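## Task

Check Q1's block for a leftover plate from the previous run; if one is there (it may be stuck to the block), transfer it to ND, the finished-plate nest. Then carry plate T27 from nest N1 to Q1's block so its well A1 sits at the block corner labelled A1. Every plate must rest flat and inside its locators. Close Q1's lid over T27 using the LID key. Q1 is loose on the table and must finish in its original position and orientation. Press START so that a run is still active at the end. An active run counts against you if anything you needed to fix is still wrong. Nothing may count as done if it only stays in place because the robot holds it. Finally open the gripper and move away; resting on START or Q1's housing is still clear.

## Robot and tools

ROBOT. One six-joint arm with a two-finger parallel gripper and one camera, cam_wrist (504x504, fisheye, K=[[284.203, 0, 253.377], [0, 283.35, 252.792], [0, 0, 1]], D=[0.2, 0, 0, 0], theta_max_deg=60.425). The gripper's fingers point along its own +z axis and open and close along its own y axis. The reported end_effector_position is the spot between the pads when closed; fingertips extend about 33 mm past it when closed and about 9 mm when fully open, and closing pushes the tips roughly 24 mm further out, so keep that margin above surfaces.

FRAMES. Results report pose (end_effector_position in metres, end_effector_quat_wxyz) and velocities in the scene frame: origin on the table top under the arm base, +z up, +y to the left when looking along +x. The base can be tilted, and the printed position gets less accurate at long reach. Motion commands, however, are given in the gripper's own axes.

THE ROW. Every motion uses a row of exactly 9 numbers, each in [-1, 1], in this order: dx, dy, dz, rx, ry, rz, position, force_limit, speed. The first six are an offset, not a pose: a displacement in gripper axes from the gripper pose shown in the most recent result (before any result in the scene shows a pose, and for the second or later call inside one reply, from where the robot is when the action begins). Scale: 1.0 equals 0.6 m for dx, dy, dz and 180 degrees for rx, ry, rz, which together form one rotation vector. All rows of an action refer to that same base pose; they do not add up. All zeros means return to the base pose, not stand still. The last three drive the fingers: position +1 is fully open (140 mm), pads touch near -0.8, -1 closes until blocked; force_limit about 14 N at -1, 60 N at 0, 107 N at +1 (parts up to 40 mm wide); speed of the gap about 30 mm/s at -1, 140 at 0, 250 at +1. Each control step, the commanded pose is clipped to within 70 mm and 16 degrees of the measured pose; position wins over orientation if both cannot be met.

TOOLS.
execute_actions: argument actions is a list holding zero or one item, plus optional pictures (boolean). Empty list: just returns state (with pictures). An action {"rows": [...], "steps": n} has 1 to 15 rows and n from 5 to 15 (default 15), each step 1/30 s; one row per step, the last repeats. A wait {"steps": n} has n up to 300, counted from the previous result. The result is taken 5 steps before an action ends; those held-back steps run afterwards. A refused call sends nothing.
move: target is one 9-number row as above (offset from the last shown pose); speed in m/s from 0.002 to 0.5, default 0.25, turning capped at twice that in rad/s. It runs a straight path lasting 0.5 to 10 s, taking the shorter rotation; finger values are applied at the start. It does not slow for obstacles and the hand may lag, drift or overshoot speed, especially near a straight arm. The result adds a move: line with the outcome (done, off_target, moving, held, fault), any limits (paced = pose was clipped; held = a clearance check blocked some steps, after which the arm may surge), and distance from target. Pictures included.
wait: seconds from 0 to 10; the robot gets nothing new.
zoom_image: camera "cam_wrist", region [x0, y0, x1, y1] in pixels from the top-left, at most 504 by 504.


READING RESULTS. Check object_status: 0 moving, 1 stopped while opening, 2 stopped while closing (a grip), 3 reached the requested value or pads met (a thin item might still be held). position_measured runs in counts from 3 (open) to 230 (pads touching), not linearly. To squeeze harder while status is 2, raise force_limit and nudge position, e.g. -1 to -0.98. HELD marks steps the clearance check blocked; 'pose unreachable' means it altered the command. 'Hand target' shows where the controller is heading. Flange force is noisy and includes held weight. The simulation keeps running while you compose your next call; after an action ends the arm only finishes the last clipped pose, so verify and continue.

Q1. Facing it, the upper front keys left to right are LID, START, CLEAR, STOP. LID toggles the lid; LID and START ignore presses until the lid is fully open or closed. If the lid is obstructed it stops and the lamp goes red; then only CLEAR helps, releasing and reopening the lid. A blue lamp means a run is active. On any labelled item, well A1 lies at the labelled short end, in the corner opposite the labelled long side. Q1 is not fastened, so avoid shoving it.

AVOID. The arm is stiff: a few millimetres of offset into something firm, even in small repeated steps, can trigger a fault; the pressure persists until you back off. Faults: joint torque at load limits (waist 319, shoulder 319, elbow 150, forearm roll/wrist pitch/wrist roll 42.3 N m, held weight included) or 144 N external force stop the arm for 10 s and drop the remaining call. Faster and deeper contacts hit harder. Holding loads heats motors; heed MOTOR HOT before an over-temperature brake. Loose items may get nudged occasionally. Never drop, slam or knock anything off the table; that ends the scene.

Each tool is called by a JSON object that holds its "method" and its "body", one argument or row to a line.

## Session

{"method": "execute_actions", "body": {
  "actions": []
}}

Scene clock: 0.00 s of 10800.00 s.
end_effector_position=(+0.3541, +0.1204, +0.2299) position_measured=3 object_status=3 end_effector_quat_wxyz=(-0.062, +0.839, -0.517, -0.160) end_effector_velocity=(-0.000, +0.000, -0.000) end_effector_angular_velocity=(+0.000, -0.000, -0.001)
Joint positions: [-0.032 -0.111  2.171  0.281  1.313  2.564]
Joint velocities: [-0.    -0.001  0.001  0.    -0.001  0.   ]
Flange force (N, the push that the arm receives, along the gripper's own x y z axes): no reading
Hand target: +0.354, +0.120, +0.230; -0.062, +0.839, -0.517, -0.160

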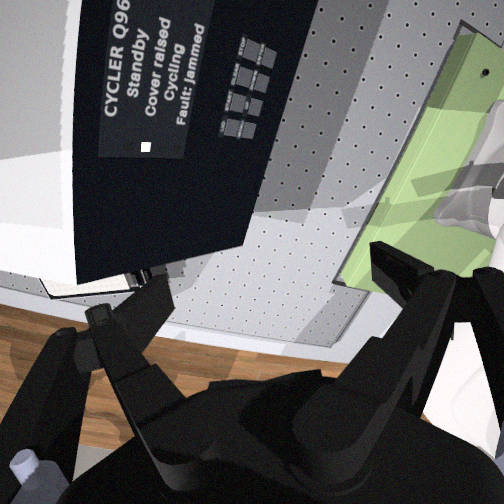

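{"method": "move", "body": {
  "target": [-0.1157, 0.166, -0.516, -0.0417, 0.1077, -0.348, 1, 0, 0],
  "speed": 0.3
}}

Scene clock: 3.03 s of 10800.00 s.
end_effector_position=(+0.3002, +0.0497, +0.5505) position_measured=3 object_status=3 end_effector_quat_wxyz=(-0.000, +1.000, -0.001, -0.000) end_effector_velocity=(+0.000, +0.000, +0.000) end_effector_angular_velocity=(+0.000, -0.002, +0.001)
Joint positions: [ 0.028 -0.394  1.745  0.     1.797  1.623]
Joint velocities: [ 0.001  0.    -0.001  0.    -0.001  0.   ]
Flange force (N, the push that the arm receives, along the gripper's own x y z axes): [-4.2 4.7 4.2]
Hand target: +0.300, +0.050, +0.551; -0.000, +1.000, -0.001, -0.000
Off the commanded pose: 0.000 m, 0 deg.
Kept back: nothing.
move: done

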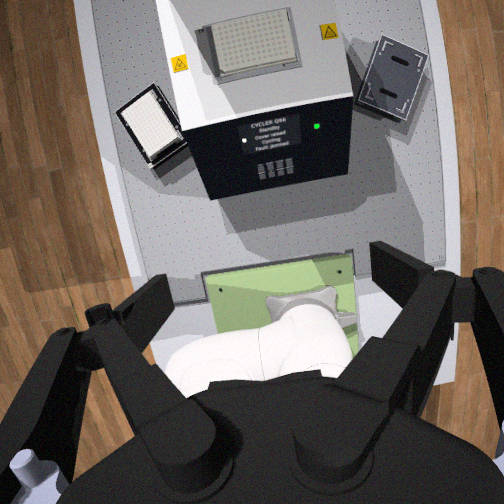

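{"method": "move", "body": {
  "target": [0.45, 0.05, -0.1, 0, 0, 0, 1, 0, 0],
  "speed": 0.3
}}

Scene clock: 4.60 s of 10800.00 s.
end_effector_position=(+0.5701, +0.0190, +0.6102) position_measured=3 object_status=3 end_effector_quat_wxyz=(-0.000, +1.000, -0.001, -0.000) end_effector_velocity=(+0.001, +0.000, -0.001) end_effector_angular_velocity=(+0.002, +0.002, -0.001)
Joint positions: [-0.049  0.052  1.278 -0.     1.818  1.546]
Joint velocities: [-0.001  0.002 -0.001  0.002  0.001  0.   ]
Flange force (N, the push that the arm receives, along the gripper's own x y z axes): [-5.0 3.0 4.4]
Hand target: +0.570, +0.019, +0.610; -0.000, +1.000, -0.001, -0.000
Off the commanded pose: 0.000 m, 0 deg.
Kept back: nothing.
move: done

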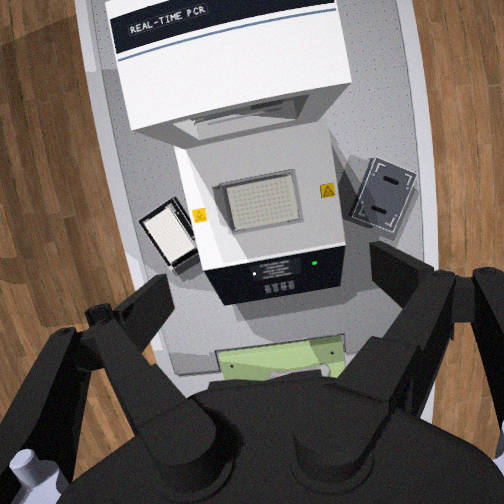

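{"method": "zoom_image", "body": {
  "camera": "cam_wrist",
  "region": [120, 130, 440, 320]
}}

Region (120, 130, 440, 320) of cam_wrist's 504x504 image, scaled by 1.575, with more detail than that image has; it fills the top 299 rows of this view, and the rest is white.

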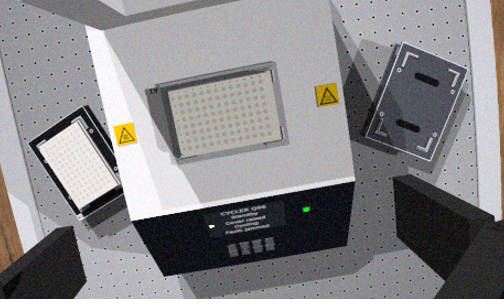

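{"method": "zoom_image", "body": {
  "camera": "cam_wrist",
  "region": [200, 155, 320, 245]
}}

{"method": "zoom_image", "body": {
  "camera": "cam_wrist",
  "region": [130, 190, 220, 280]
}}

{"method": "zoom_image", "body": {
  "camera": "cam_wrist",
  "region": [330, 145, 430, 245]
}}

Region (200, 155, 320, 245) of cam_wrist's 504x504 image, scaled by 4.200, with more detail than that image has; it fills the top 378 rows of this view, and the rest is white.

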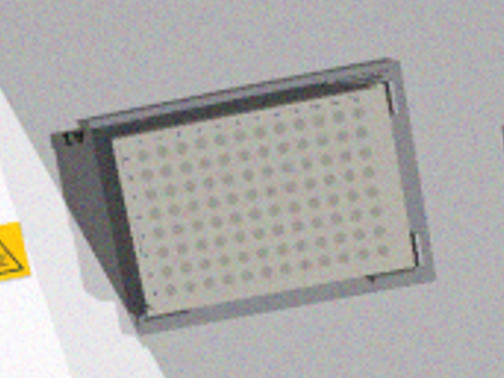

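Region (130, 190, 220, 280) of cam_wrist's 504x504 image, scaled by 5.600, with more detail than that image has.

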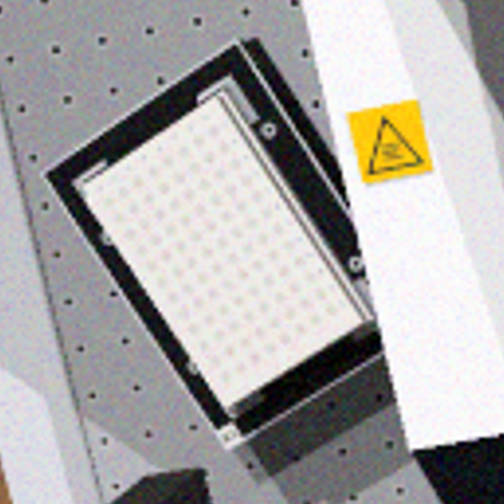

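Region (330, 145, 430, 245) of cam_wrist's 504x504 image, scaled by 5.040, with more detail than that image has.

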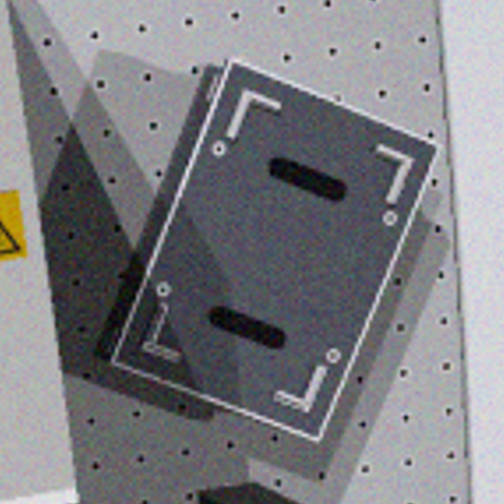

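{"method": "move", "body": {
  "target": [0, 0, 0.25, 0, 0, 0, 1, 0, 0],
  "speed": 0.25
}}

Scene clock: 7.77 s of 10800.00 s.
end_effector_position=(+0.5701, +0.0192, +0.4603) position_measured=3 object_status=3 end_effector_quat_wxyz=(-0.000, +1.000, -0.001, -0.000) end_effector_velocity=(-0.001, +0.000, -0.001) end_effector_angular_velocity=(+0.001, +0.003, +0.000)
Joint positions: [-0.049  0.024  1.577 -0.001  1.546  1.546]
Joint velocities: [-0.    -0.     0.001  0.001  0.001 -0.   ]
Flange force (N, the push that the arm receives, along the gripper's own x y z axes): [-8.2 1.2 3.6]
Hand target: +0.570, +0.019, +0.460; -0.000, +1.000, -0.001, -0.000
Off the commanded pose: 0.000 m, 0 deg.
Kept back: nothing.
move: done

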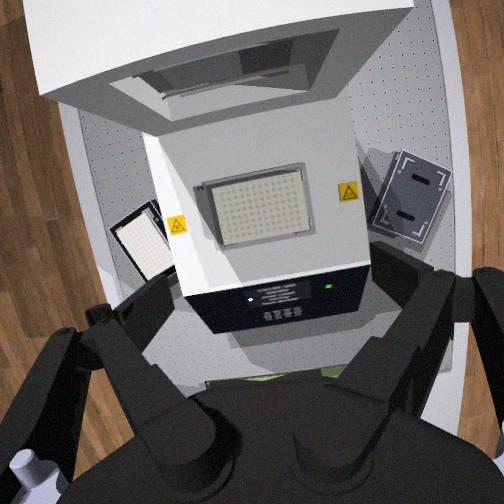

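{"method": "zoom_image", "body": {
  "camera": "cam_wrist",
  "region": [160, 140, 370, 270]
}}

Region (160, 140, 370, 270) of cam_wrist's 504x504 image, scaled by 2.400, with more detail than that image has; it fills the top 312 rows of this view, and the rest is white.

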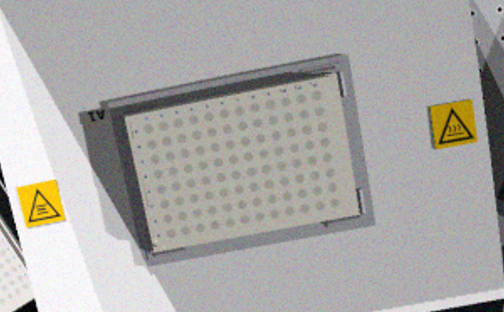

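{"method": "move", "body": {
  "target": [0.038, -0.013, 0.233, 0, 0, 0.487, 1, 0, 0],
  "speed": 0.3
}}

Scene clock: 11.87 s of 10800.00 s.
end_effector_position=(+0.5929, +0.0272, +0.3205) position_measured=3 object_status=3 end_effector_quat_wxyz=(+0.000, +0.721, -0.693, -0.000) end_effector_velocity=(+0.000, -0.001, -0.000) end_effector_angular_velocity=(-0.001, -0.001, -0.001)
Joint positions: [-0.035  0.095  1.755 -0.     1.297  3.09 ]
Joint velocities: [-0.001 -0.     0.001 -0.001 -0.001  0.   ]
Flange force (N, the push that the arm receives, along the gripper's own x y z axes): [2.4 7.9 1.5]
Hand target: +0.593, +0.027, +0.320; +0.000, +0.721, -0.693, -0.000
Off the commanded pose: 0.000 m, 0 deg.
Kept back: nothing.
move: done

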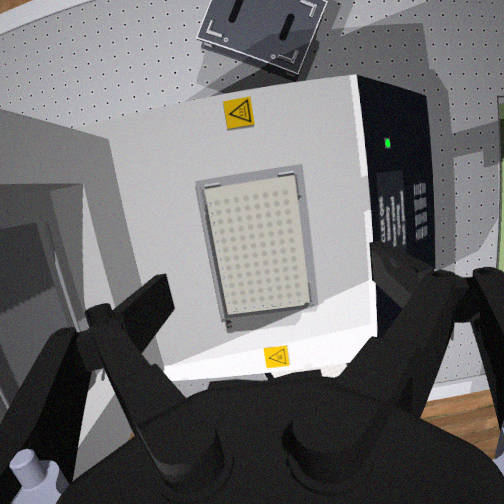

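{"method": "move", "body": {
  "target": [0.008, -0.012, 0.1, 0, 0, 0, 1, 0, 0],
  "speed": 0.15
}}

Scene clock: 12.97 s of 10800.00 s.
end_effector_position=(+0.6003, +0.0228, +0.2605) position_measured=3 object_status=3 end_effector_quat_wxyz=(+0.000, +0.721, -0.693, -0.000) end_effector_velocity=(-0.001, -0.001, -0.001) end_effector_angular_velocity=(-0.001, +0.004, +0.000)
Joint positions: [-0.042  0.139  1.82  -0.     1.189  3.082]
Joint velocities: [-0.001  0.001  0.    -0.002  0.002 -0.   ]
Flange force (N, the push that the arm receives, along the gripper's own x y z axes): [-0.6 8.2 0.6]
Hand target: +0.600, +0.023, +0.260; +0.000, +0.721, -0.693, -0.000
Off the commanded pose: 0.000 m, 0 deg.
Kept back: nothing.
move: done

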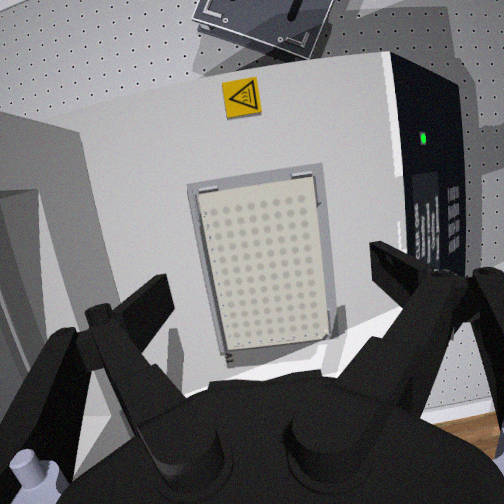

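{"method": "move", "body": {
  "target": [0, -0.004, 0, 0, 0, 0, 0.48, 0, 0],
  "speed": 0.1
}}

{"method": "zoom_image", "body": {
  "camera": "cam_wrist",
  "region": [140, 140, 400, 380]
}}

Scene clock: 14.17 s of 10800.00 s.
end_effector_position=(+0.6027, +0.0229, +0.2605) position_measured=68 object_status=3 end_effector_quat_wxyz=(+0.000, +0.721, -0.693, -0.000) end_effector_velocity=(+0.000, +0.002, -0.000) end_effector_angular_velocity=(+0.003, -0.001, -0.000)
Joint positions: [-0.042  0.142  1.816 -0.     1.19   3.082]
Joint velocities: [ 0.001 -0.     0.     0.004 -0.001 -0.001]
Flange force (N, the push that the arm receives, along the gripper's own x y z axes): [1.8 9.5 -0.4]
Hand target: +0.603, +0.023, +0.261; +0.000, +0.721, -0.693, -0.000
Off the commanded pose: 0.000 m, 0 deg.
Kept back: nothing.
move: done

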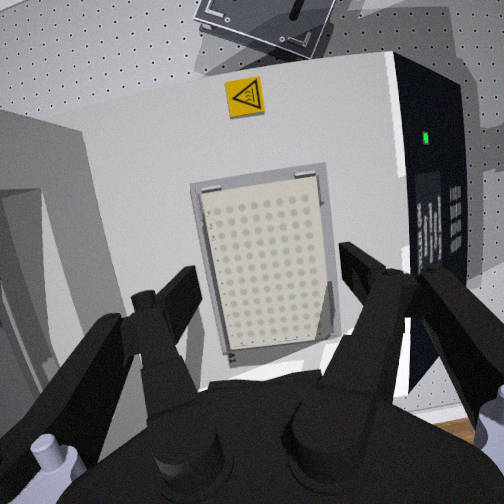

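Region (140, 140, 400, 380) of cam_wrist's 504x504 image, scaled by 1.938, with more detail than that image has; it fills the top 465 rows of this view, and the rest is white.

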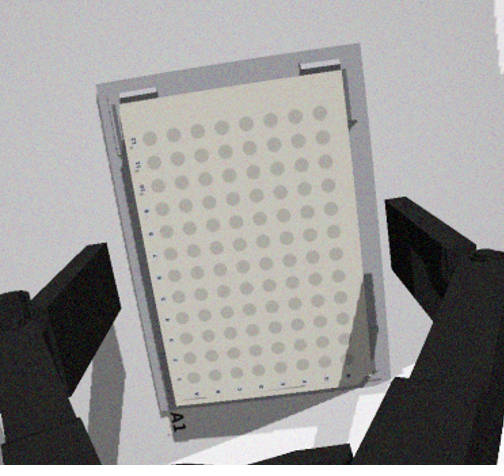

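{"method": "zoom_image", "body": {
  "camera": "cam_wrist",
  "region": [160, 230, 260, 330]
}}

{"method": "zoom_image", "body": {
  "camera": "cam_wrist",
  "region": [290, 210, 390, 310]
}}

Region (160, 230, 260, 330) of cam_wrist's 504x504 image, scaled by 5.040, with more detail than that image has.

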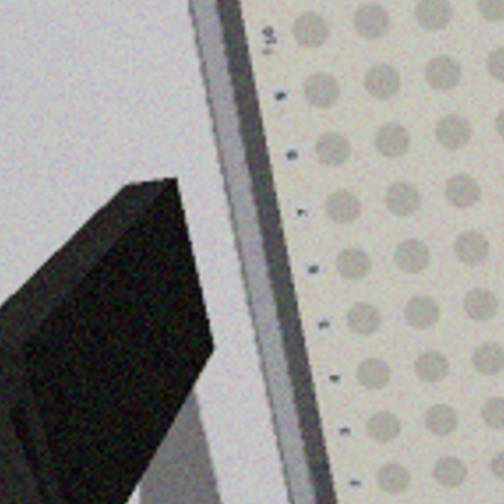

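Region (290, 210, 390, 310) of cam_wrist's 504x504 image, scaled by 5.040, with more detail than that image has.

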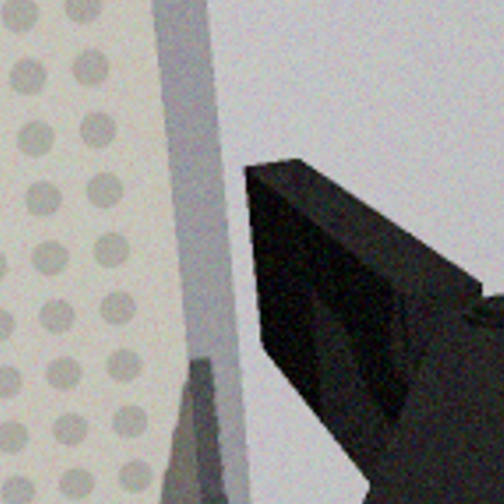

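{"method": "move", "body": {
  "target": [0, 0.0013, 0.03, 0, 0, 0, 0.48, 0, 0],
  "speed": 0.04
}}

{"method": "zoom_image", "body": {
  "camera": "cam_wrist",
  "region": [140, 140, 400, 380]
}}

Scene clock: 15.53 s of 10800.00 s.
end_effector_position=(+0.6020, +0.0229, +0.2425) position_measured=68 object_status=3 end_effector_quat_wxyz=(+0.000, +0.721, -0.693, -0.000) end_effector_velocity=(+0.001, +0.000, -0.001) end_effector_angular_velocity=(+0.000, -0.002, -0.000)
Joint positions: [-0.042  0.153  1.838 -0.     1.157  3.083]
Joint velocities: [-0.     0.001  0.     0.    -0.003  0.   ]
Flange force (N, the push that the arm receives, along the gripper's own x y z axes): [3.0 7.1 -0.6]
Hand target: +0.602, +0.023, +0.243; +0.000, +0.721, -0.693, -0.000
Off the commanded pose: 0.000 m, 0 deg.
Kept back: nothing.
move: done

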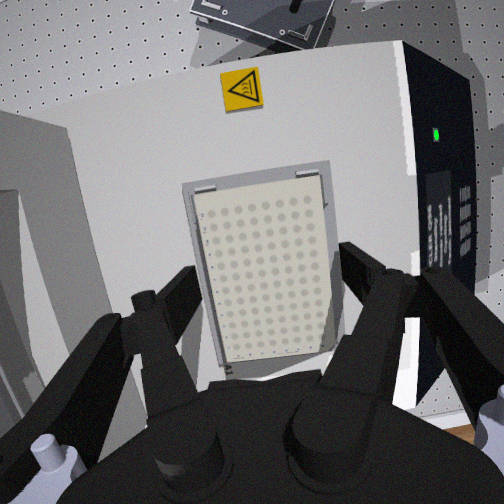

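Region (140, 140, 400, 380) of cam_wrist's 504x504 image, scaled by 1.938, with more detail than that image has; it fills the top 465 rows of this view, and the rest is white.

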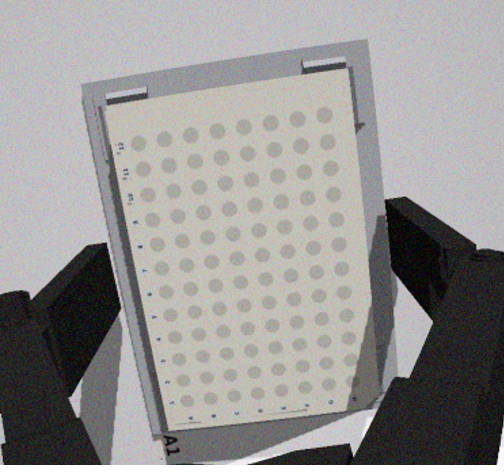

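{"method": "move", "body": {
  "target": [0, 0, 0.003, 0, 0, 0, -1, 0, -0.7],
  "speed": 0.02
}}

{"method": "zoom_image", "body": {
  "camera": "cam_wrist",
  "region": [140, 140, 400, 380]
}}

Scene clock: 26.47 s of 10800.00 s.
end_effector_position=(+0.6018, +0.0229, +0.2426) position_measured=105 object_status=2 end_effector_quat_wxyz=(+0.000, +0.721, -0.693, -0.000) end_effector_velocity=(+0.001, +0.000, +0.000) end_effector_angular_velocity=(+0.001, -0.001, +0.000)
Joint positions: [-0.042  0.153  1.838 -0.     1.157  3.082]
Joint velocities: [ 0.     0.001 -0.001  0.001 -0.001 -0.   ]
Flange force (N, the push that the arm receives, along the gripper's own x y z axes): [2.3 14.4 -23.0]
Hand target: +0.602, +0.023, +0.243; +0.000, +0.721, -0.693, -0.000
Off the commanded pose: 0.002 m, 0 deg.
FORCE FAULT: contact force on the arm reached its limit, and the arm stopped for 10 seconds. The contact can be on any part of the arm, not only on its tool. The arm's remaining commands of this call were not run. The arm holds still and accepts commands again. Move the arm away from the contact; if what it grips holds it there, let go first. Pushing or pulling that hard again can fault the arm again.
Kept back: nothing.
move: fault

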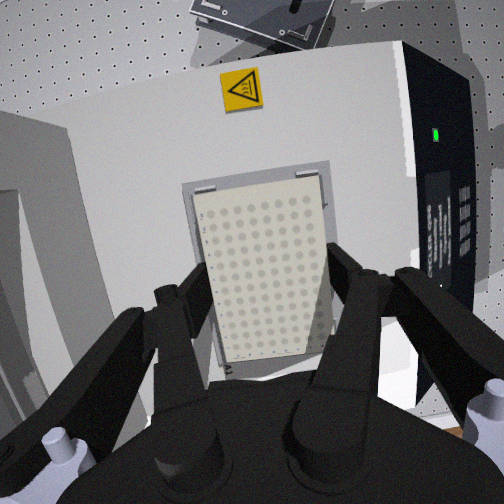

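Region (140, 140, 400, 380) of cam_wrist's 504x504 image, scaled by 1.938, with more detail than that image has; it fills the top 465 rows of this view, and the rest is white.

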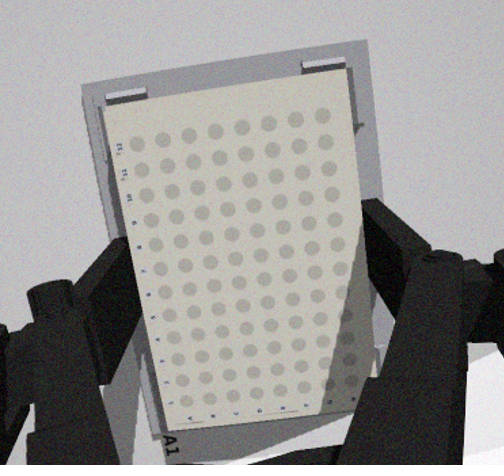

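{"method": "execute_actions", "body": {
  "actions": [
    {"rows": [[0, 0, -0.002, 0, 0, 0, -1, 0, -0.7]], "steps": 15}
  ]
}}

Scene clock: 26.93 s of 10800.00 s.
end_effector_position=(+0.6020, +0.0229, +0.2440) position_measured=106 object_status=2 end_effector_quat_wxyz=(-0.000, +0.721, -0.693, -0.000) end_effector_velocity=(+0.002, -0.001, +0.004) end_effector_angular_velocity=(+0.000, -0.006, +0.000)
Joint positions: [-0.042  0.152  1.837 -0.     1.159  3.082]
Joint velocities: [-0.001 -0.002 -0.004  0.001  0.    -0.002]
Flange force (N, the push that the arm receives, along the gripper's own x y z axes): [1.3 10.4 0.1]
Steps of this call (steps 1 to 4: nothing new was sent; steps 5 to 14: the first 10 steps of this action). Readings (end_effector_position | what the end effector reports):
5: (+0.6018, +0.0229, +0.2427) | position_measured=105 object_status=2
6: (+0.6017, +0.0229, +0.2431) | position_measured=105 object_status=2
8: (+0.6016, +0.0229, +0.2434) | position_measured=105 object_status=2
12: (+0.6017, +0.0229, +0.2436) | position_measured=105 object_status=2
14: the state above

{"method": "execute_actions", "body": {
  "actions": [
    {"rows": [[0, 0, -0.002, 0, 0, 0, -1, 0, -0.7]], "steps": 15}
  ]
}}

Scene clock: 27.50 s of 10800.00 s.
end_effector_position=(+0.6020, +0.0229, +0.2452) position_measured=106 object_status=2 end_effector_quat_wxyz=(+0.000, +0.721, -0.693, -0.000) end_effector_velocity=(+0.001, +0.001, +0.001) end_effector_angular_velocity=(+0.001, -0.002, -0.002)
Joint positions: [-0.042  0.151  1.835 -0.     1.161  3.082]
Joint velocities: [ 0.    -0.    -0.001  0.002 -0.001  0.002]
Flange force (N, the push that the arm receives, along the gripper's own x y z axes): [3.0 7.1 -0.6]
Off your previous action's commanded pose: 0.000 m, 0 deg at its last step (step 5 of this call).
Steps of this call (steps 1 to 5: the last 5 steps of your previous action; steps 6 to 7: nothing new was sent; steps 8 to 17: the first 10 steps of this action). Readings (end_effector_position | what the end effector reports):
8: (+0.6019, +0.0229, +0.2440) | position_measured=106 object_status=2
9: (+0.6018, +0.0229, +0.2444) | position_measured=106 object_status=2
11: (+0.6019, +0.0229, +0.2450) | position_measured=106 object_status=2
15: (+0.6019, +0.0229, +0.2452) | position_measured=106 object_status=2
17: the state above

{"method": "move", "body": {
  "target": [0, 0, -0.07, 0, 0, 0, -1, 0, -0.7],
  "speed": 0.06
}}

Scene clock: 28.70 s of 10800.00 s.
end_effector_position=(+0.6019, +0.0228, +0.2872) position_measured=106 object_status=2 end_effector_quat_wxyz=(+0.000, +0.721, -0.693, -0.000) end_effector_velocity=(+0.000, +0.000, +0.000) end_effector_angular_velocity=(-0.000, -0.002, +0.002)
Joint positions: [-0.042  0.125  1.784 -0.     1.238  3.082]
Joint velocities: [ 0.001 -0.     0.    -0.    -0.002 -0.001]
Flange force (N, the push that the arm receives, along the gripper's own x y z axes): [0.7 7.9 1.2]
Hand target: +0.602, +0.023, +0.287; +0.000, +0.721, -0.693, -0.000
Off your previous action's commanded pose: 0.000 m, 0 deg at its last step (step 5 of this call).
Off the commanded pose: 0.000 m, 0 deg.
Kept back: nothing.
move: done

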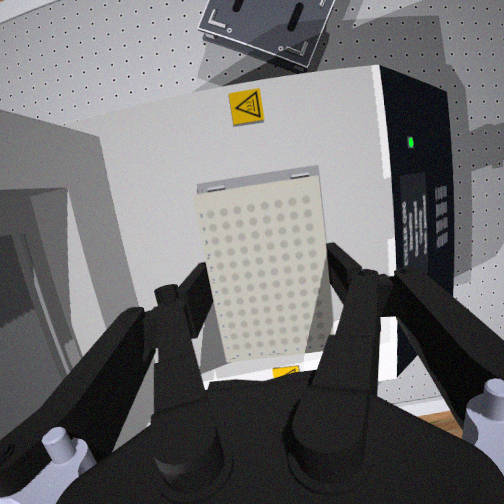

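{"method": "move", "body": {
  "target": [0.5255, 0.081, 0, 0, 0, -0.337, -1, 0, -0.7],
  "speed": 0.25
}}

{"method": "move", "body": {
  "target": [0, 0, 0.22, 0, 0, 0, -1, 0, -0.7],
  "speed": 0.15
}}

Scene clock: 32.07 s of 10800.00 s.
end_effector_position=(+0.5654, -0.2943, +0.2866) position_measured=106 object_status=2 end_effector_quat_wxyz=(-0.000, +0.972, -0.234, -0.000) end_effector_velocity=(-0.000, +0.000, +0.000) end_effector_angular_velocity=(+0.001, +0.001, -0.000)
Joint positions: [-0.554  0.18   1.721 -0.003  1.247  1.512]
Joint velocities: [-0.001  0.    -0.     0.     0.002 -0.   ]
Flange force (N, the push that the arm receives, along the gripper's own x y z axes): [-8.9 0.7 0.3]
Hand target: +0.565, -0.294, +0.287; -0.000, +0.972, -0.234, -0.000
Off the commanded pose: 0.001 m, 0 deg.
Kept back: nothing.
move: done

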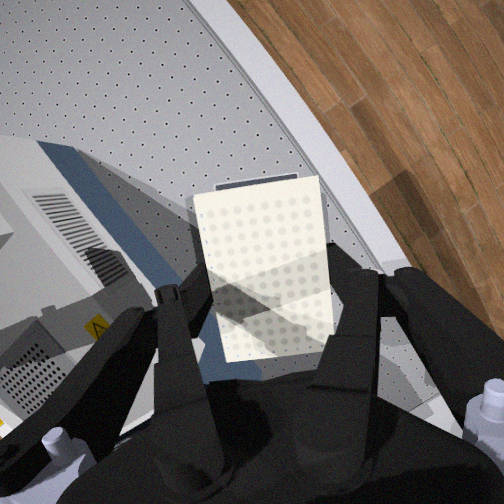

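Scene clock: 33.27 s of 10800.00 s.
end_effector_position=(+0.5655, -0.2940, +0.1547) position_measured=106 object_status=2 end_effector_quat_wxyz=(-0.000, +0.972, -0.233, -0.000) end_effector_velocity=(+0.000, -0.000, -0.000) end_effector_angular_velocity=(+0.001, +0.000, -0.001)
Joint positions: [-0.554  0.273  1.864 -0.003  1.01   1.512]
Joint velocities: [-0.001  0.001 -0.     0.     0.     0.   ]
Flange force (N, the push that the arm receives, along the gripper's own x y z axes): [-8.4 0.3 -0.7]
Hand target: +0.565, -0.294, +0.155; -0.000, +0.972, -0.233, -0.000
Off the commanded pose: 0.000 m, 0 deg.
Kept back: nothing.
move: done

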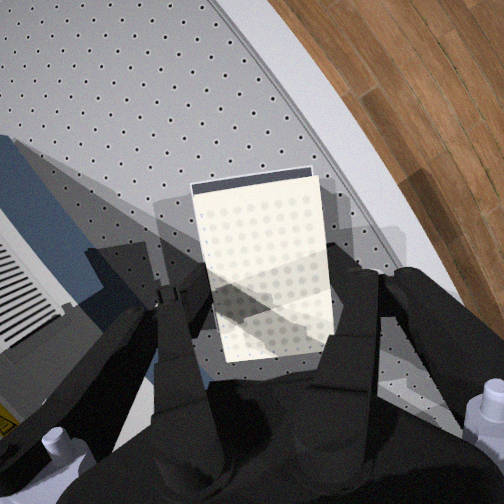

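{"method": "move", "body": {
  "target": [-0.005, -0.0125, 0.06, 0, 0, 0, -1, 0, -0.7],
  "speed": 0.08
}}

{"method": "zoom_image", "body": {
  "camera": "cam_wrist",
  "region": [150, 130, 370, 260]
}}

Scene clock: 34.30 s of 10800.00 s.
end_effector_position=(+0.5663, -0.2859, +0.1187) position_measured=106 object_status=2 end_effector_quat_wxyz=(-0.000, +0.972, -0.233, -0.000) end_effector_velocity=(+0.000, +0.000, -0.001) end_effector_angular_velocity=(-0.001, -0.000, +0.000)
Joint positions: [-0.543  0.303  1.901 -0.003  0.944  1.524]
Joint velocities: [ 0.001  0.001 -0.    -0.001 -0.001  0.   ]
Flange force (N, the push that the arm receives, along the gripper's own x y z axes): [-7.9 0.3 -1.9]
Hand target: +0.566, -0.286, +0.119; -0.000, +0.972, -0.233, -0.000
Off the commanded pose: 0.000 m, 0 deg.
Kept back: nothing.
move: done

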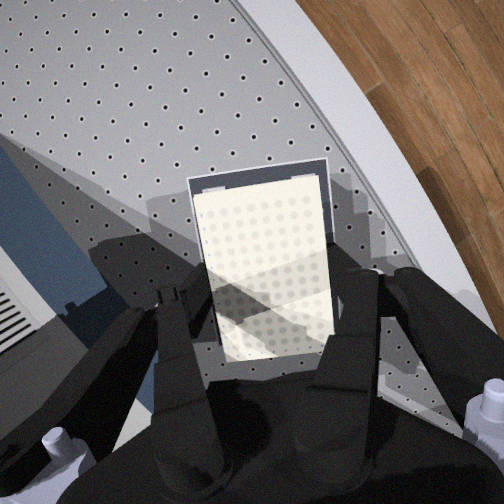

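Region (150, 130, 370, 260) of cam_wrist's 504x504 image, scaled by 2.291, with more detail than that image has; it fills the top 298 rows of this view, and the rest is white.

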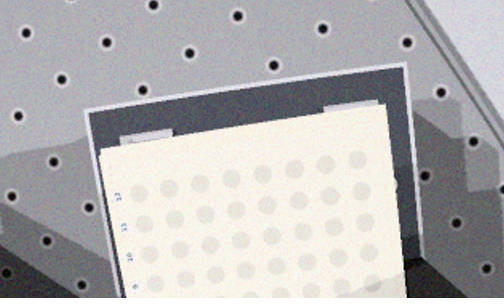

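{"method": "move", "body": {
  "target": [-0.0025, 0.0012, 0.025, 0, 0, 0.0055, -1, 0, -0.7],
  "speed": 0.04
}}

{"method": "zoom_image", "body": {
  "camera": "cam_wrist",
  "region": [150, 130, 370, 260]
}}

Scene clock: 35.43 s of 10800.00 s.
end_effector_position=(+0.5646, -0.2858, +0.1037) position_measured=106 object_status=2 end_effector_quat_wxyz=(-0.000, +0.970, -0.242, -0.000) end_effector_velocity=(+0.001, +0.000, -0.000) end_effector_angular_velocity=(-0.000, -0.001, +0.001)
Joint positions: [-0.544  0.316  1.915 -0.003  0.916  1.54 ]
Joint velocities: [ 0.001  0.    -0.001  0.    -0.001 -0.   ]
Flange force (N, the push that the arm receives, along the gripper's own x y z axes): [-8.4 1.3 -2.6]
Hand target: +0.565, -0.286, +0.104; -0.000, +0.970, -0.242, -0.000
Off the commanded pose: 0.000 m, 0 deg.
Kept back: nothing.
move: done

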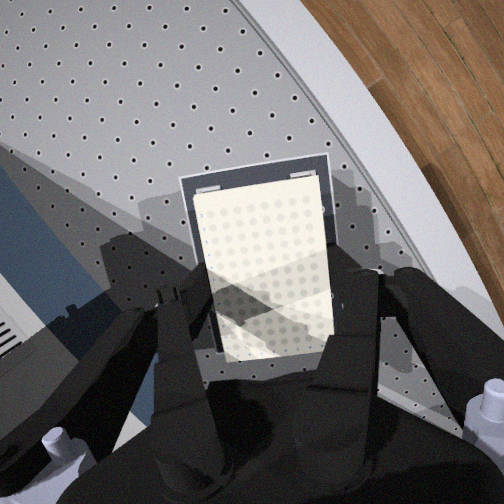

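Region (150, 130, 370, 260) of cam_wrist's 504x504 image, scaled by 2.291, with more detail than that image has; it fills the top 298 rows of this view, and the rest is white.

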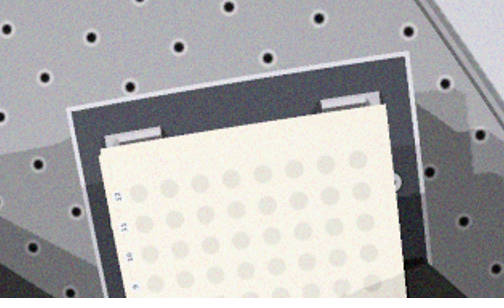

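{"method": "move", "body": {
  "target": [0, -0.0005, 0.018, 0, 0, 0, -1, 0, -0.7],
  "speed": 0.02
}}

{"method": "zoom_image", "body": {
  "camera": "cam_wrist",
  "region": [150, 130, 370, 260]
}}

Scene clock: 36.63 s of 10800.00 s.
end_effector_position=(+0.5648, -0.2855, +0.0929) position_measured=106 object_status=2 end_effector_quat_wxyz=(-0.000, +0.970, -0.242, -0.000) end_effector_velocity=(-0.001, +0.000, -0.001) end_effector_angular_velocity=(+0.001, +0.002, +0.000)
Joint positions: [-0.544  0.328  1.923 -0.004  0.896  1.54 ]
Joint velocities: [-0.001  0.001  0.002  0.    -0.    -0.001]
Flange force (N, the push that the arm receives, along the gripper's own x y z axes): [-7.0 2.9 -1.7]
Hand target: +0.565, -0.286, +0.093; -0.000, +0.970, -0.242, -0.000
Off the commanded pose: 0.000 m, 0 deg.
Kept back: nothing.
move: done

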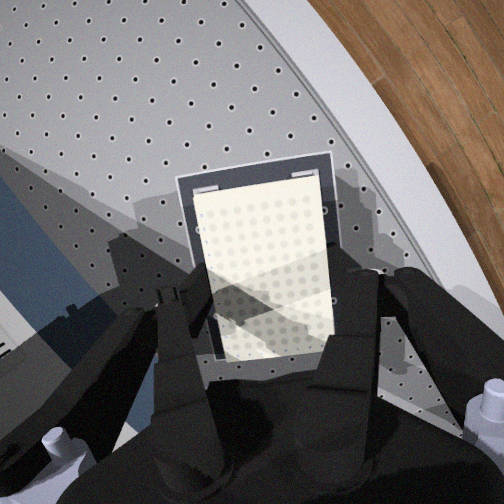

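Region (150, 130, 370, 260) of cam_wrist's 504x504 image, scaled by 2.291, with more detail than that image has; it fills the top 298 rows of this view, and the rest is white.

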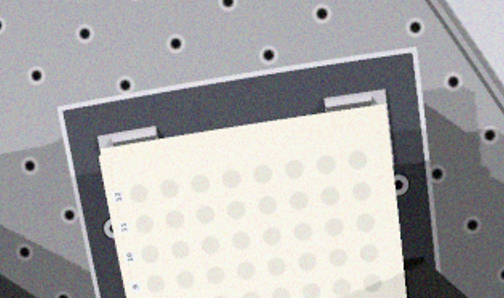

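{"method": "execute_actions", "body": {
  "actions": [
    {"rows": [[0, 0, 0.003, 0, 0, 0, -1, 0, -0.7]], "steps": 15}
  ]
}}

{"method": "execute_actions", "body": {
  "actions": [
    {"rows": [[0, 0, 0.0025, 0, 0, 0, -1, 0, -0.7]], "steps": 15}
  ]
}}

Scene clock: 37.20 s of 10800.00 s.
end_effector_position=(+0.5648, -0.2855, +0.0911) position_measured=106 object_status=2 end_effector_quat_wxyz=(-0.000, +0.970, -0.242, -0.000) end_effector_velocity=(+0.000, +0.000, -0.000) end_effector_angular_velocity=(+0.000, +0.001, +0.001)
Joint positions: [-0.544  0.33   1.925 -0.004  0.893  1.54 ]
Joint velocities: [ 0.001  0.001 -0.001 -0.     0.001 -0.   ]
Flange force (N, the push that the arm receives, along the gripper's own x y z axes): [-6.9 1.6 -2.1]
Steps of this call (steps 1 to 7: nothing new was sent; steps 8 to 17: the first 10 steps of this action). Readings (end_effector_position | what the end effector reports):
8: (+0.5648, -0.2855, +0.0927) | position_measured=106 object_status=2
9: (+0.5649, -0.2856, +0.0919) | position_measured=106 object_status=2
11: (+0.5648, -0.2855, +0.0911) | position_measured=106 object_status=2
15: (+0.5648, -0.2855, +0.0911) | position_measured=106 object_status=2
17: the state above

Scene clock: 37.70 s of 10800.00 s.
end_effector_position=(+0.5648, -0.2855, +0.0896) position_measured=106 object_status=2 end_effector_quat_wxyz=(-0.000, +0.970, -0.242, -0.000) end_effector_velocity=(+0.000, -0.000, -0.000) end_effector_angular_velocity=(-0.000, -0.001, -0.000)
Joint positions: [-0.544  0.331  1.926 -0.004  0.89   1.54 ]
Joint velocities: [ 0.     0.001 -0.    -0.    -0.001  0.   ]
Flange force (N, the push that the arm receives, along the gripper's own x y z axes): [-7.1 2.3 -2.4]
Off your previous action's commanded pose: 0.000 m, 0 deg at its last step (step 5 of this call).
Steps of this call (steps 1 to 5: the last 5 steps of your previous action; steps 6 to 15: the first 10 steps of this action, its rows measured from where the robot was after step 5). Readings (end_effector_position | what the end effector reports):
5: (+0.5648, -0.2855, +0.0911) | position_measured=106 object_status=2
6: (+0.5648, -0.2855, +0.0910) | position_measured=106 object_status=2
7: (+0.5649, -0.2855, +0.0903) | position_measured=106 object_status=2
9: (+0.5648, -0.2855, +0.0896) | position_measured=106 object_status=2
13: (+0.5648, -0.2855, +0.0896) | position_measured=106 object_status=2
15: the state above

{"method": "execute_actions", "body": {
  "actions": [
    {"rows": [[0, 0, 0.002, 0, 0, 0, -1, 0, -0.7]], "steps": 11}
  ]
}}

Scene clock: 38.07 s of 10800.00 s.
end_effector_position=(+0.5648, -0.2855, +0.0884) position_measured=106 object_status=2 end_effector_quat_wxyz=(-0.000, +0.970, -0.242, -0.000) end_effector_velocity=(-0.000, -0.000, -0.000) end_effector_angular_velocity=(-0.000, +0.000, -0.000)
Joint positions: [-0.544  0.333  1.927 -0.004  0.888  1.54 ]
Joint velocities: [-0.  0.  0. -0. -0.  0.]
Flange force (N, the push that the arm receives, along the gripper's own x y z axes): [-7.0 1.8 -2.2]
Off your previous action's commanded pose: 0.000 m, 0 deg at its last step (step 5 of this call).
Steps of this call (steps 1 to 5: the last 5 steps of your previous action; steps 6 to 11: the first 6 steps of this action). Readings (end_effector_position | what the end effector reports):
6: (+0.5648, -0.2855, +0.0895) | position_measured=106 object_status=2
7: (+0.5649, -0.2855, +0.0889) | position_measured=106 object_status=2
9: (+0.5648, -0.2855, +0.0884) | position_measured=106 object_status=2
11: the state above

{"method": "execute_actions", "body": {
  "actions": [
    {"rows": [[0, 0, 0.002, 0, 0, 0, -1, 0, -0.7]], "steps": 11}
  ]
}}

Scene clock: 38.43 s of 10800.00 s.
end_effector_position=(+0.5648, -0.2855, +0.0872) position_measured=106 object_status=2 end_effector_quat_wxyz=(-0.000, +0.970, -0.242, -0.000) end_effector_velocity=(+0.001, +0.001, -0.000) end_effector_angular_velocity=(+0.000, -0.000, +0.001)
Joint positions: [-0.544  0.334  1.927 -0.004  0.886  1.54 ]
Joint velocities: [ 0.002  0.     0.     0.    -0.     0.   ]
Flange force (N, the push that the arm receives, along the gripper's own x y z axes): [-7.5 1.3 -2.5]
Off your previous action's commanded pose: 0.000 m, 0 deg at its last step (step 5 of this call).
Steps of this call (steps 1 to 5: the last 5 steps of your previous action; steps 6 to 11: the first 6 steps of this action). Readings (end_effector_position | what the end effector reports):
6: (+0.5648, -0.2855, +0.0883) | position_measured=106 object_status=2
7: (+0.5649, -0.2855, +0.0877) | position_measured=106 object_status=2
9: (+0.5648, -0.2855, +0.0872) | position_measured=106 object_status=2
11: the state above

{"method": "execute_actions", "body": {
  "actions": [
    {"rows": [[0, 0, 0.002, 0, 0, 0, -1, 0, -0.7]], "steps": 11}
  ]
}}

Scene clock: 38.80 s of 10800.00 s.
end_effector_position=(+0.5648, -0.2855, +0.0860) position_measured=106 object_status=2 end_effector_quat_wxyz=(-0.000, +0.970, -0.242, -0.000) end_effector_velocity=(+0.000, +0.001, -0.001) end_effector_angular_velocity=(+0.000, -0.001, +0.001)
Joint positions: [-0.544  0.335  1.928 -0.004  0.884  1.54 ]
Joint velocities: [ 0.001  0.     0.001  0.001 -0.002 -0.001]
Flange force (N, the push that the arm receives, along the gripper's own x y z axes): [-8.1 1.3 -1.9]
Off your previous action's commanded pose: 0.000 m, 0 deg at its last step (step 5 of this call).
Steps of this call (steps 1 to 5: the last 5 steps of your previous action; steps 6 to 11: the first 6 steps of this action). Readings (end_effector_position | what the end effector reports):
6: (+0.5648, -0.2855, +0.0871) | position_measured=106 object_status=2
7: (+0.5649, -0.2855, +0.0865) | position_measured=106 object_status=2
9: (+0.5648, -0.2855, +0.0860) | position_measured=106 object_status=2
11: the state above

{"method": "execute_actions", "body": {
  "actions": [
    {"rows": [[0, 0, 0.002, 0, 0, 0, -1, 0, -0.7]], "steps": 11}
  ]
}}

Scene clock: 39.17 s of 10800.00 s.
end_effector_position=(+0.5648, -0.2855, +0.0848) position_measured=106 object_status=2 end_effector_quat_wxyz=(-0.000, +0.970, -0.242, -0.000) end_effector_velocity=(-0.001, +0.000, -0.001) end_effector_angular_velocity=(+0.002, +0.000, -0.002)
Joint positions: [-0.544  0.336  1.929 -0.004  0.882  1.54 ]
Joint velocities: [-0.001  0.     0.001  0.002 -0.001  0.   ]
Flange force (N, the push that the arm receives, along the gripper's own x y z axes): [-6.2 0.4 -3.1]
Off your previous action's commanded pose: 0.000 m, 0 deg at its last step (step 5 of this call).
Steps of this call (steps 1 to 5: the last 5 steps of your previous action; steps 6 to 11: the first 6 steps of this action). Readings (end_effector_position | what the end effector reports):
6: (+0.5648, -0.2855, +0.0859) | position_measured=106 object_status=2
7: (+0.5649, -0.2855, +0.0853) | position_measured=106 object_status=2
9: (+0.5648, -0.2855, +0.0849) | position_measured=106 object_status=2
11: the state above

{"method": "execute_actions", "body": {
  "actions": [
    {"rows": [[0, 0, 0.002, 0, 0, 0, -1, 0, -0.7]], "steps": 11}
  ],
  "pictures": true
}}

{"method": "zoom_image", "body": {
  "camera": "cam_wrist",
  "region": [150, 130, 370, 260]
}}

Scene clock: 39.53 s of 10800.00 s.
end_effector_position=(+0.5648, -0.2855, +0.0836) position_measured=106 object_status=2 end_effector_quat_wxyz=(-0.000, +0.970, -0.242, -0.000) end_effector_velocity=(+0.001, +0.001, -0.000) end_effector_angular_velocity=(-0.001, -0.001, +0.001)
Joint positions: [-0.544  0.338  1.93  -0.004  0.88   1.54 ]
Joint velocities: [ 0.001 -0.     0.    -0.    -0.002  0.   ]
Flange force (N, the push that the arm receives, along the gripper's own x y z axes): [-5.9 0.5 -1.1]
Off your previous action's commanded pose: 0.000 m, 0 deg at its last step (step 5 of this call).
Steps of this call (steps 1 to 5: the last 5 steps of your previous action; steps 6 to 11: the first 6 steps of this action). Readings (end_effector_position | what the end effector reports):
6: (+0.5648, -0.2855, +0.0847) | position_measured=106 object_status=2
7: (+0.5649, -0.2855, +0.0841) | position_measured=106 object_status=2
9: (+0.5648, -0.2855, +0.0837) | position_measured=106 object_status=2
11: the state above

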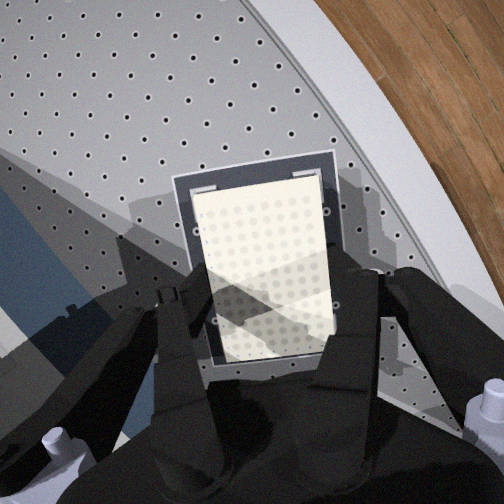

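Region (150, 130, 370, 260) of cam_wrist's 504x504 image, scaled by 2.291, with more detail than that image has; it fills the top 298 rows of this view, and the rest is white.

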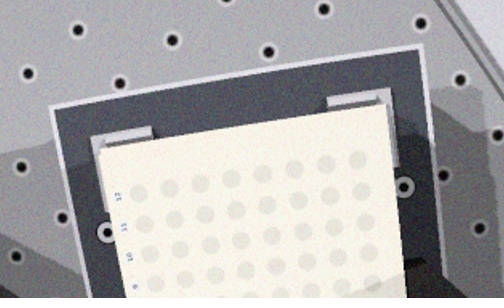

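{"method": "execute_actions", "body": {
  "actions": [
    {"rows": [[0, 0, 0.002, 0, 0, 0, -1, 0, -0.7]], "steps": 11}
  ]
}}

Scene clock: 39.90 s of 10800.00 s.
end_effector_position=(+0.5648, -0.2855, +0.0824) position_measured=106 object_status=2 end_effector_quat_wxyz=(-0.000, +0.970, -0.242, -0.000) end_effector_velocity=(+0.000, -0.000, +0.000) end_effector_angular_velocity=(+0.001, -0.001, -0.001)
Joint positions: [-0.544  0.339  1.931 -0.004  0.877  1.54 ]
Joint velocities: [-0.001 -0.    -0.     0.002 -0.    -0.   ]
Flange force (N, the push that the arm receives, along the gripper's own x y z axes): [-7.6 1.7 -2.8]
Off your previous action's commanded pose: 0.000 m, 0 deg at its last step (step 5 of this call).
Steps of this call (steps 1 to 5: the last 5 steps of your previous action; steps 6 to 11: the first 6 steps of this action). Readings (end_effector_position | what the end effector reports):
6: (+0.5648, -0.2855, +0.0835) | position_measured=106 object_status=2
7: (+0.5649, -0.2855, +0.0830) | position_measured=106 object_status=2
9: (+0.5648, -0.2855, +0.0825) | position_measured=106 object_status=2
11: the state above

{"method": "execute_actions", "body": {
  "actions": [
    {"rows": [[0, 0, 0.002, 0, 0, 0, -1, 0, -0.7]], "steps": 11}
  ]
}}

Scene clock: 40.27 s of 10800.00 s.
end_effector_position=(+0.5648, -0.2855, +0.0812) position_measured=106 object_status=2 end_effector_quat_wxyz=(-0.000, +0.970, -0.242, -0.000) end_effector_velocity=(+0.000, -0.000, -0.000) end_effector_angular_velocity=(-0.001, -0.001, +0.001)
Joint positions: [-0.544  0.34   1.932 -0.004  0.875  1.54 ]
Joint velocities: [ 0.     0.     0.    -0.    -0.001 -0.   ]
Flange force (N, the push that the arm receives, along the gripper's own x y z axes): [-7.5 1.5 -3.2]
Off your previous action's commanded pose: 0.000 m, 0 deg at its last step (step 5 of this call).
Steps of this call (steps 1 to 5: the last 5 steps of your previous action; steps 6 to 11: the first 6 steps of this action). Readings (end_effector_position | what the end effector reports):
6: (+0.5648, -0.2855, +0.0823) | position_measured=106 object_status=2
7: (+0.5649, -0.2855, +0.0818) | position_measured=106 object_status=2
9: (+0.5648, -0.2855, +0.0813) | position_measured=106 object_status=2
11: the state above

{"method": "execute_actions", "body": {
  "actions": [
    {"rows": [[0, 0, 0.002, 0, 0, 0, -1, 0, -0.7]], "steps": 11}
  ]
}}

Scene clock: 40.63 s of 10800.00 s.
end_effector_position=(+0.5648, -0.2855, +0.0801) position_measured=106 object_status=2 end_effector_quat_wxyz=(-0.000, +0.970, -0.242, -0.000) end_effector_velocity=(-0.000, -0.001, -0.000) end_effector_angular_velocity=(-0.001, +0.000, -0.001)
Joint positions: [-0.544  0.342  1.932 -0.004  0.873  1.54 ]
Joint velocities: [-0.001 -0.     0.    -0.001 -0.001  0.001]
Flange force (N, the push that the arm receives, along the gripper's own x y z axes): [-7.5 1.4 -3.2]
Off your previous action's commanded pose: 0.000 m, 0 deg at its last step (step 5 of this call).
Steps of this call (steps 1 to 5: the last 5 steps of your previous action; steps 6 to 11: the first 6 steps of this action). Readings (end_effector_position | what the end effector reports):
6: (+0.5648, -0.2855, +0.0811) | position_measured=106 object_status=2
7: (+0.5649, -0.2855, +0.0806) | position_measured=106 object_status=2
9: (+0.5648, -0.2855, +0.0801) | position_measured=106 object_status=2
11: the state above

{"method": "execute_actions", "body": {
  "actions": [
    {"rows": [[0, 0, 0.002, 0, 0, 0, -1, 0, -0.7]], "steps": 11}
  ]
}}

Scene clock: 41.00 s of 10800.00 s.
end_effector_position=(+0.5648, -0.2855, +0.0789) position_measured=106 object_status=2 end_effector_quat_wxyz=(-0.000, +0.970, -0.242, -0.000) end_effector_velocity=(-0.000, +0.001, -0.001) end_effector_angular_velocity=(+0.001, +0.000, +0.001)
Joint positions: [-0.544  0.343  1.933 -0.004  0.871  1.54 ]
Joint velocities: [ 0.001  0.     0.001  0.001 -0.001 -0.   ]
Flange force (N, the push that the arm receives, along the gripper's own x y z axes): [-4.8 1.3 -2.7]
Off your previous action's commanded pose: 0.000 m, 0 deg at its last step (step 5 of this call).
Steps of this call (steps 1 to 5: the last 5 steps of your previous action; steps 6 to 11: the first 6 steps of this action). Readings (end_effector_position | what the end effector reports):
6: (+0.5648, -0.2855, +0.0799) | position_measured=106 object_status=2
7: (+0.5649, -0.2855, +0.0794) | position_measured=106 object_status=2
9: (+0.5648, -0.2855, +0.0789) | position_measured=106 object_status=2
11: the state above

{"method": "execute_actions", "body": {
  "actions": [
    {"rows": [[0, 0, 0.002, 0, 0, 0, -1, 0, -0.7]], "steps": 11}
  ],
  "pictures": true
}}

{"method": "zoom_image", "body": {
  "camera": "cam_wrist",
  "region": [150, 130, 370, 260]
}}

Scene clock: 41.37 s of 10800.00 s.
end_effector_position=(+0.5648, -0.2855, +0.0777) position_measured=106 object_status=2 end_effector_quat_wxyz=(-0.000, +0.970, -0.242, -0.000) end_effector_velocity=(+0.000, +0.000, +0.000) end_effector_angular_velocity=(-0.000, -0.000, +0.001)
Joint positions: [-0.544  0.344  1.934 -0.004  0.869  1.54 ]
Joint velocities: [ 0. -0.  0. -0. -0. -0.]
Flange force (N, the push that the arm receives, along the gripper's own x y z axes): [-8.6 0.8 -3.8]
Off your previous action's commanded pose: 0.000 m, 0 deg at its last step (step 5 of this call).
Steps of this call (steps 1 to 5: the last 5 steps of your previous action; steps 6 to 11: the first 6 steps of this action). Readings (end_effector_position | what the end effector reports):
6: (+0.5648, -0.2855, +0.0788) | position_measured=106 object_status=2
7: (+0.5649, -0.2855, +0.0782) | position_measured=106 object_status=2
9: (+0.5648, -0.2855, +0.0777) | position_measured=106 object_status=2
11: the state above

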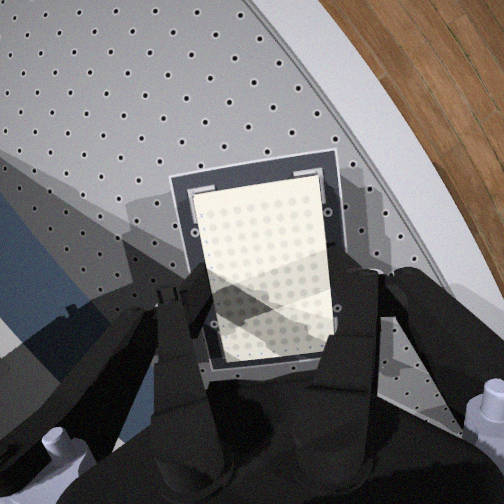

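Region (150, 130, 370, 260) of cam_wrist's 504x504 image, scaled by 2.291, with more detail than that image has; it fills the top 298 rows of this view, and the rest is white.

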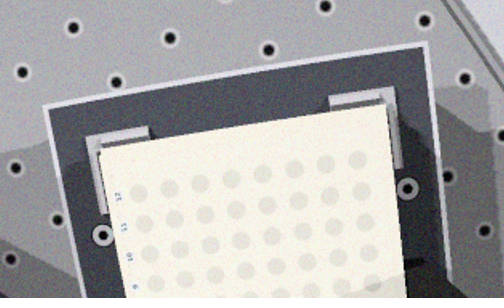

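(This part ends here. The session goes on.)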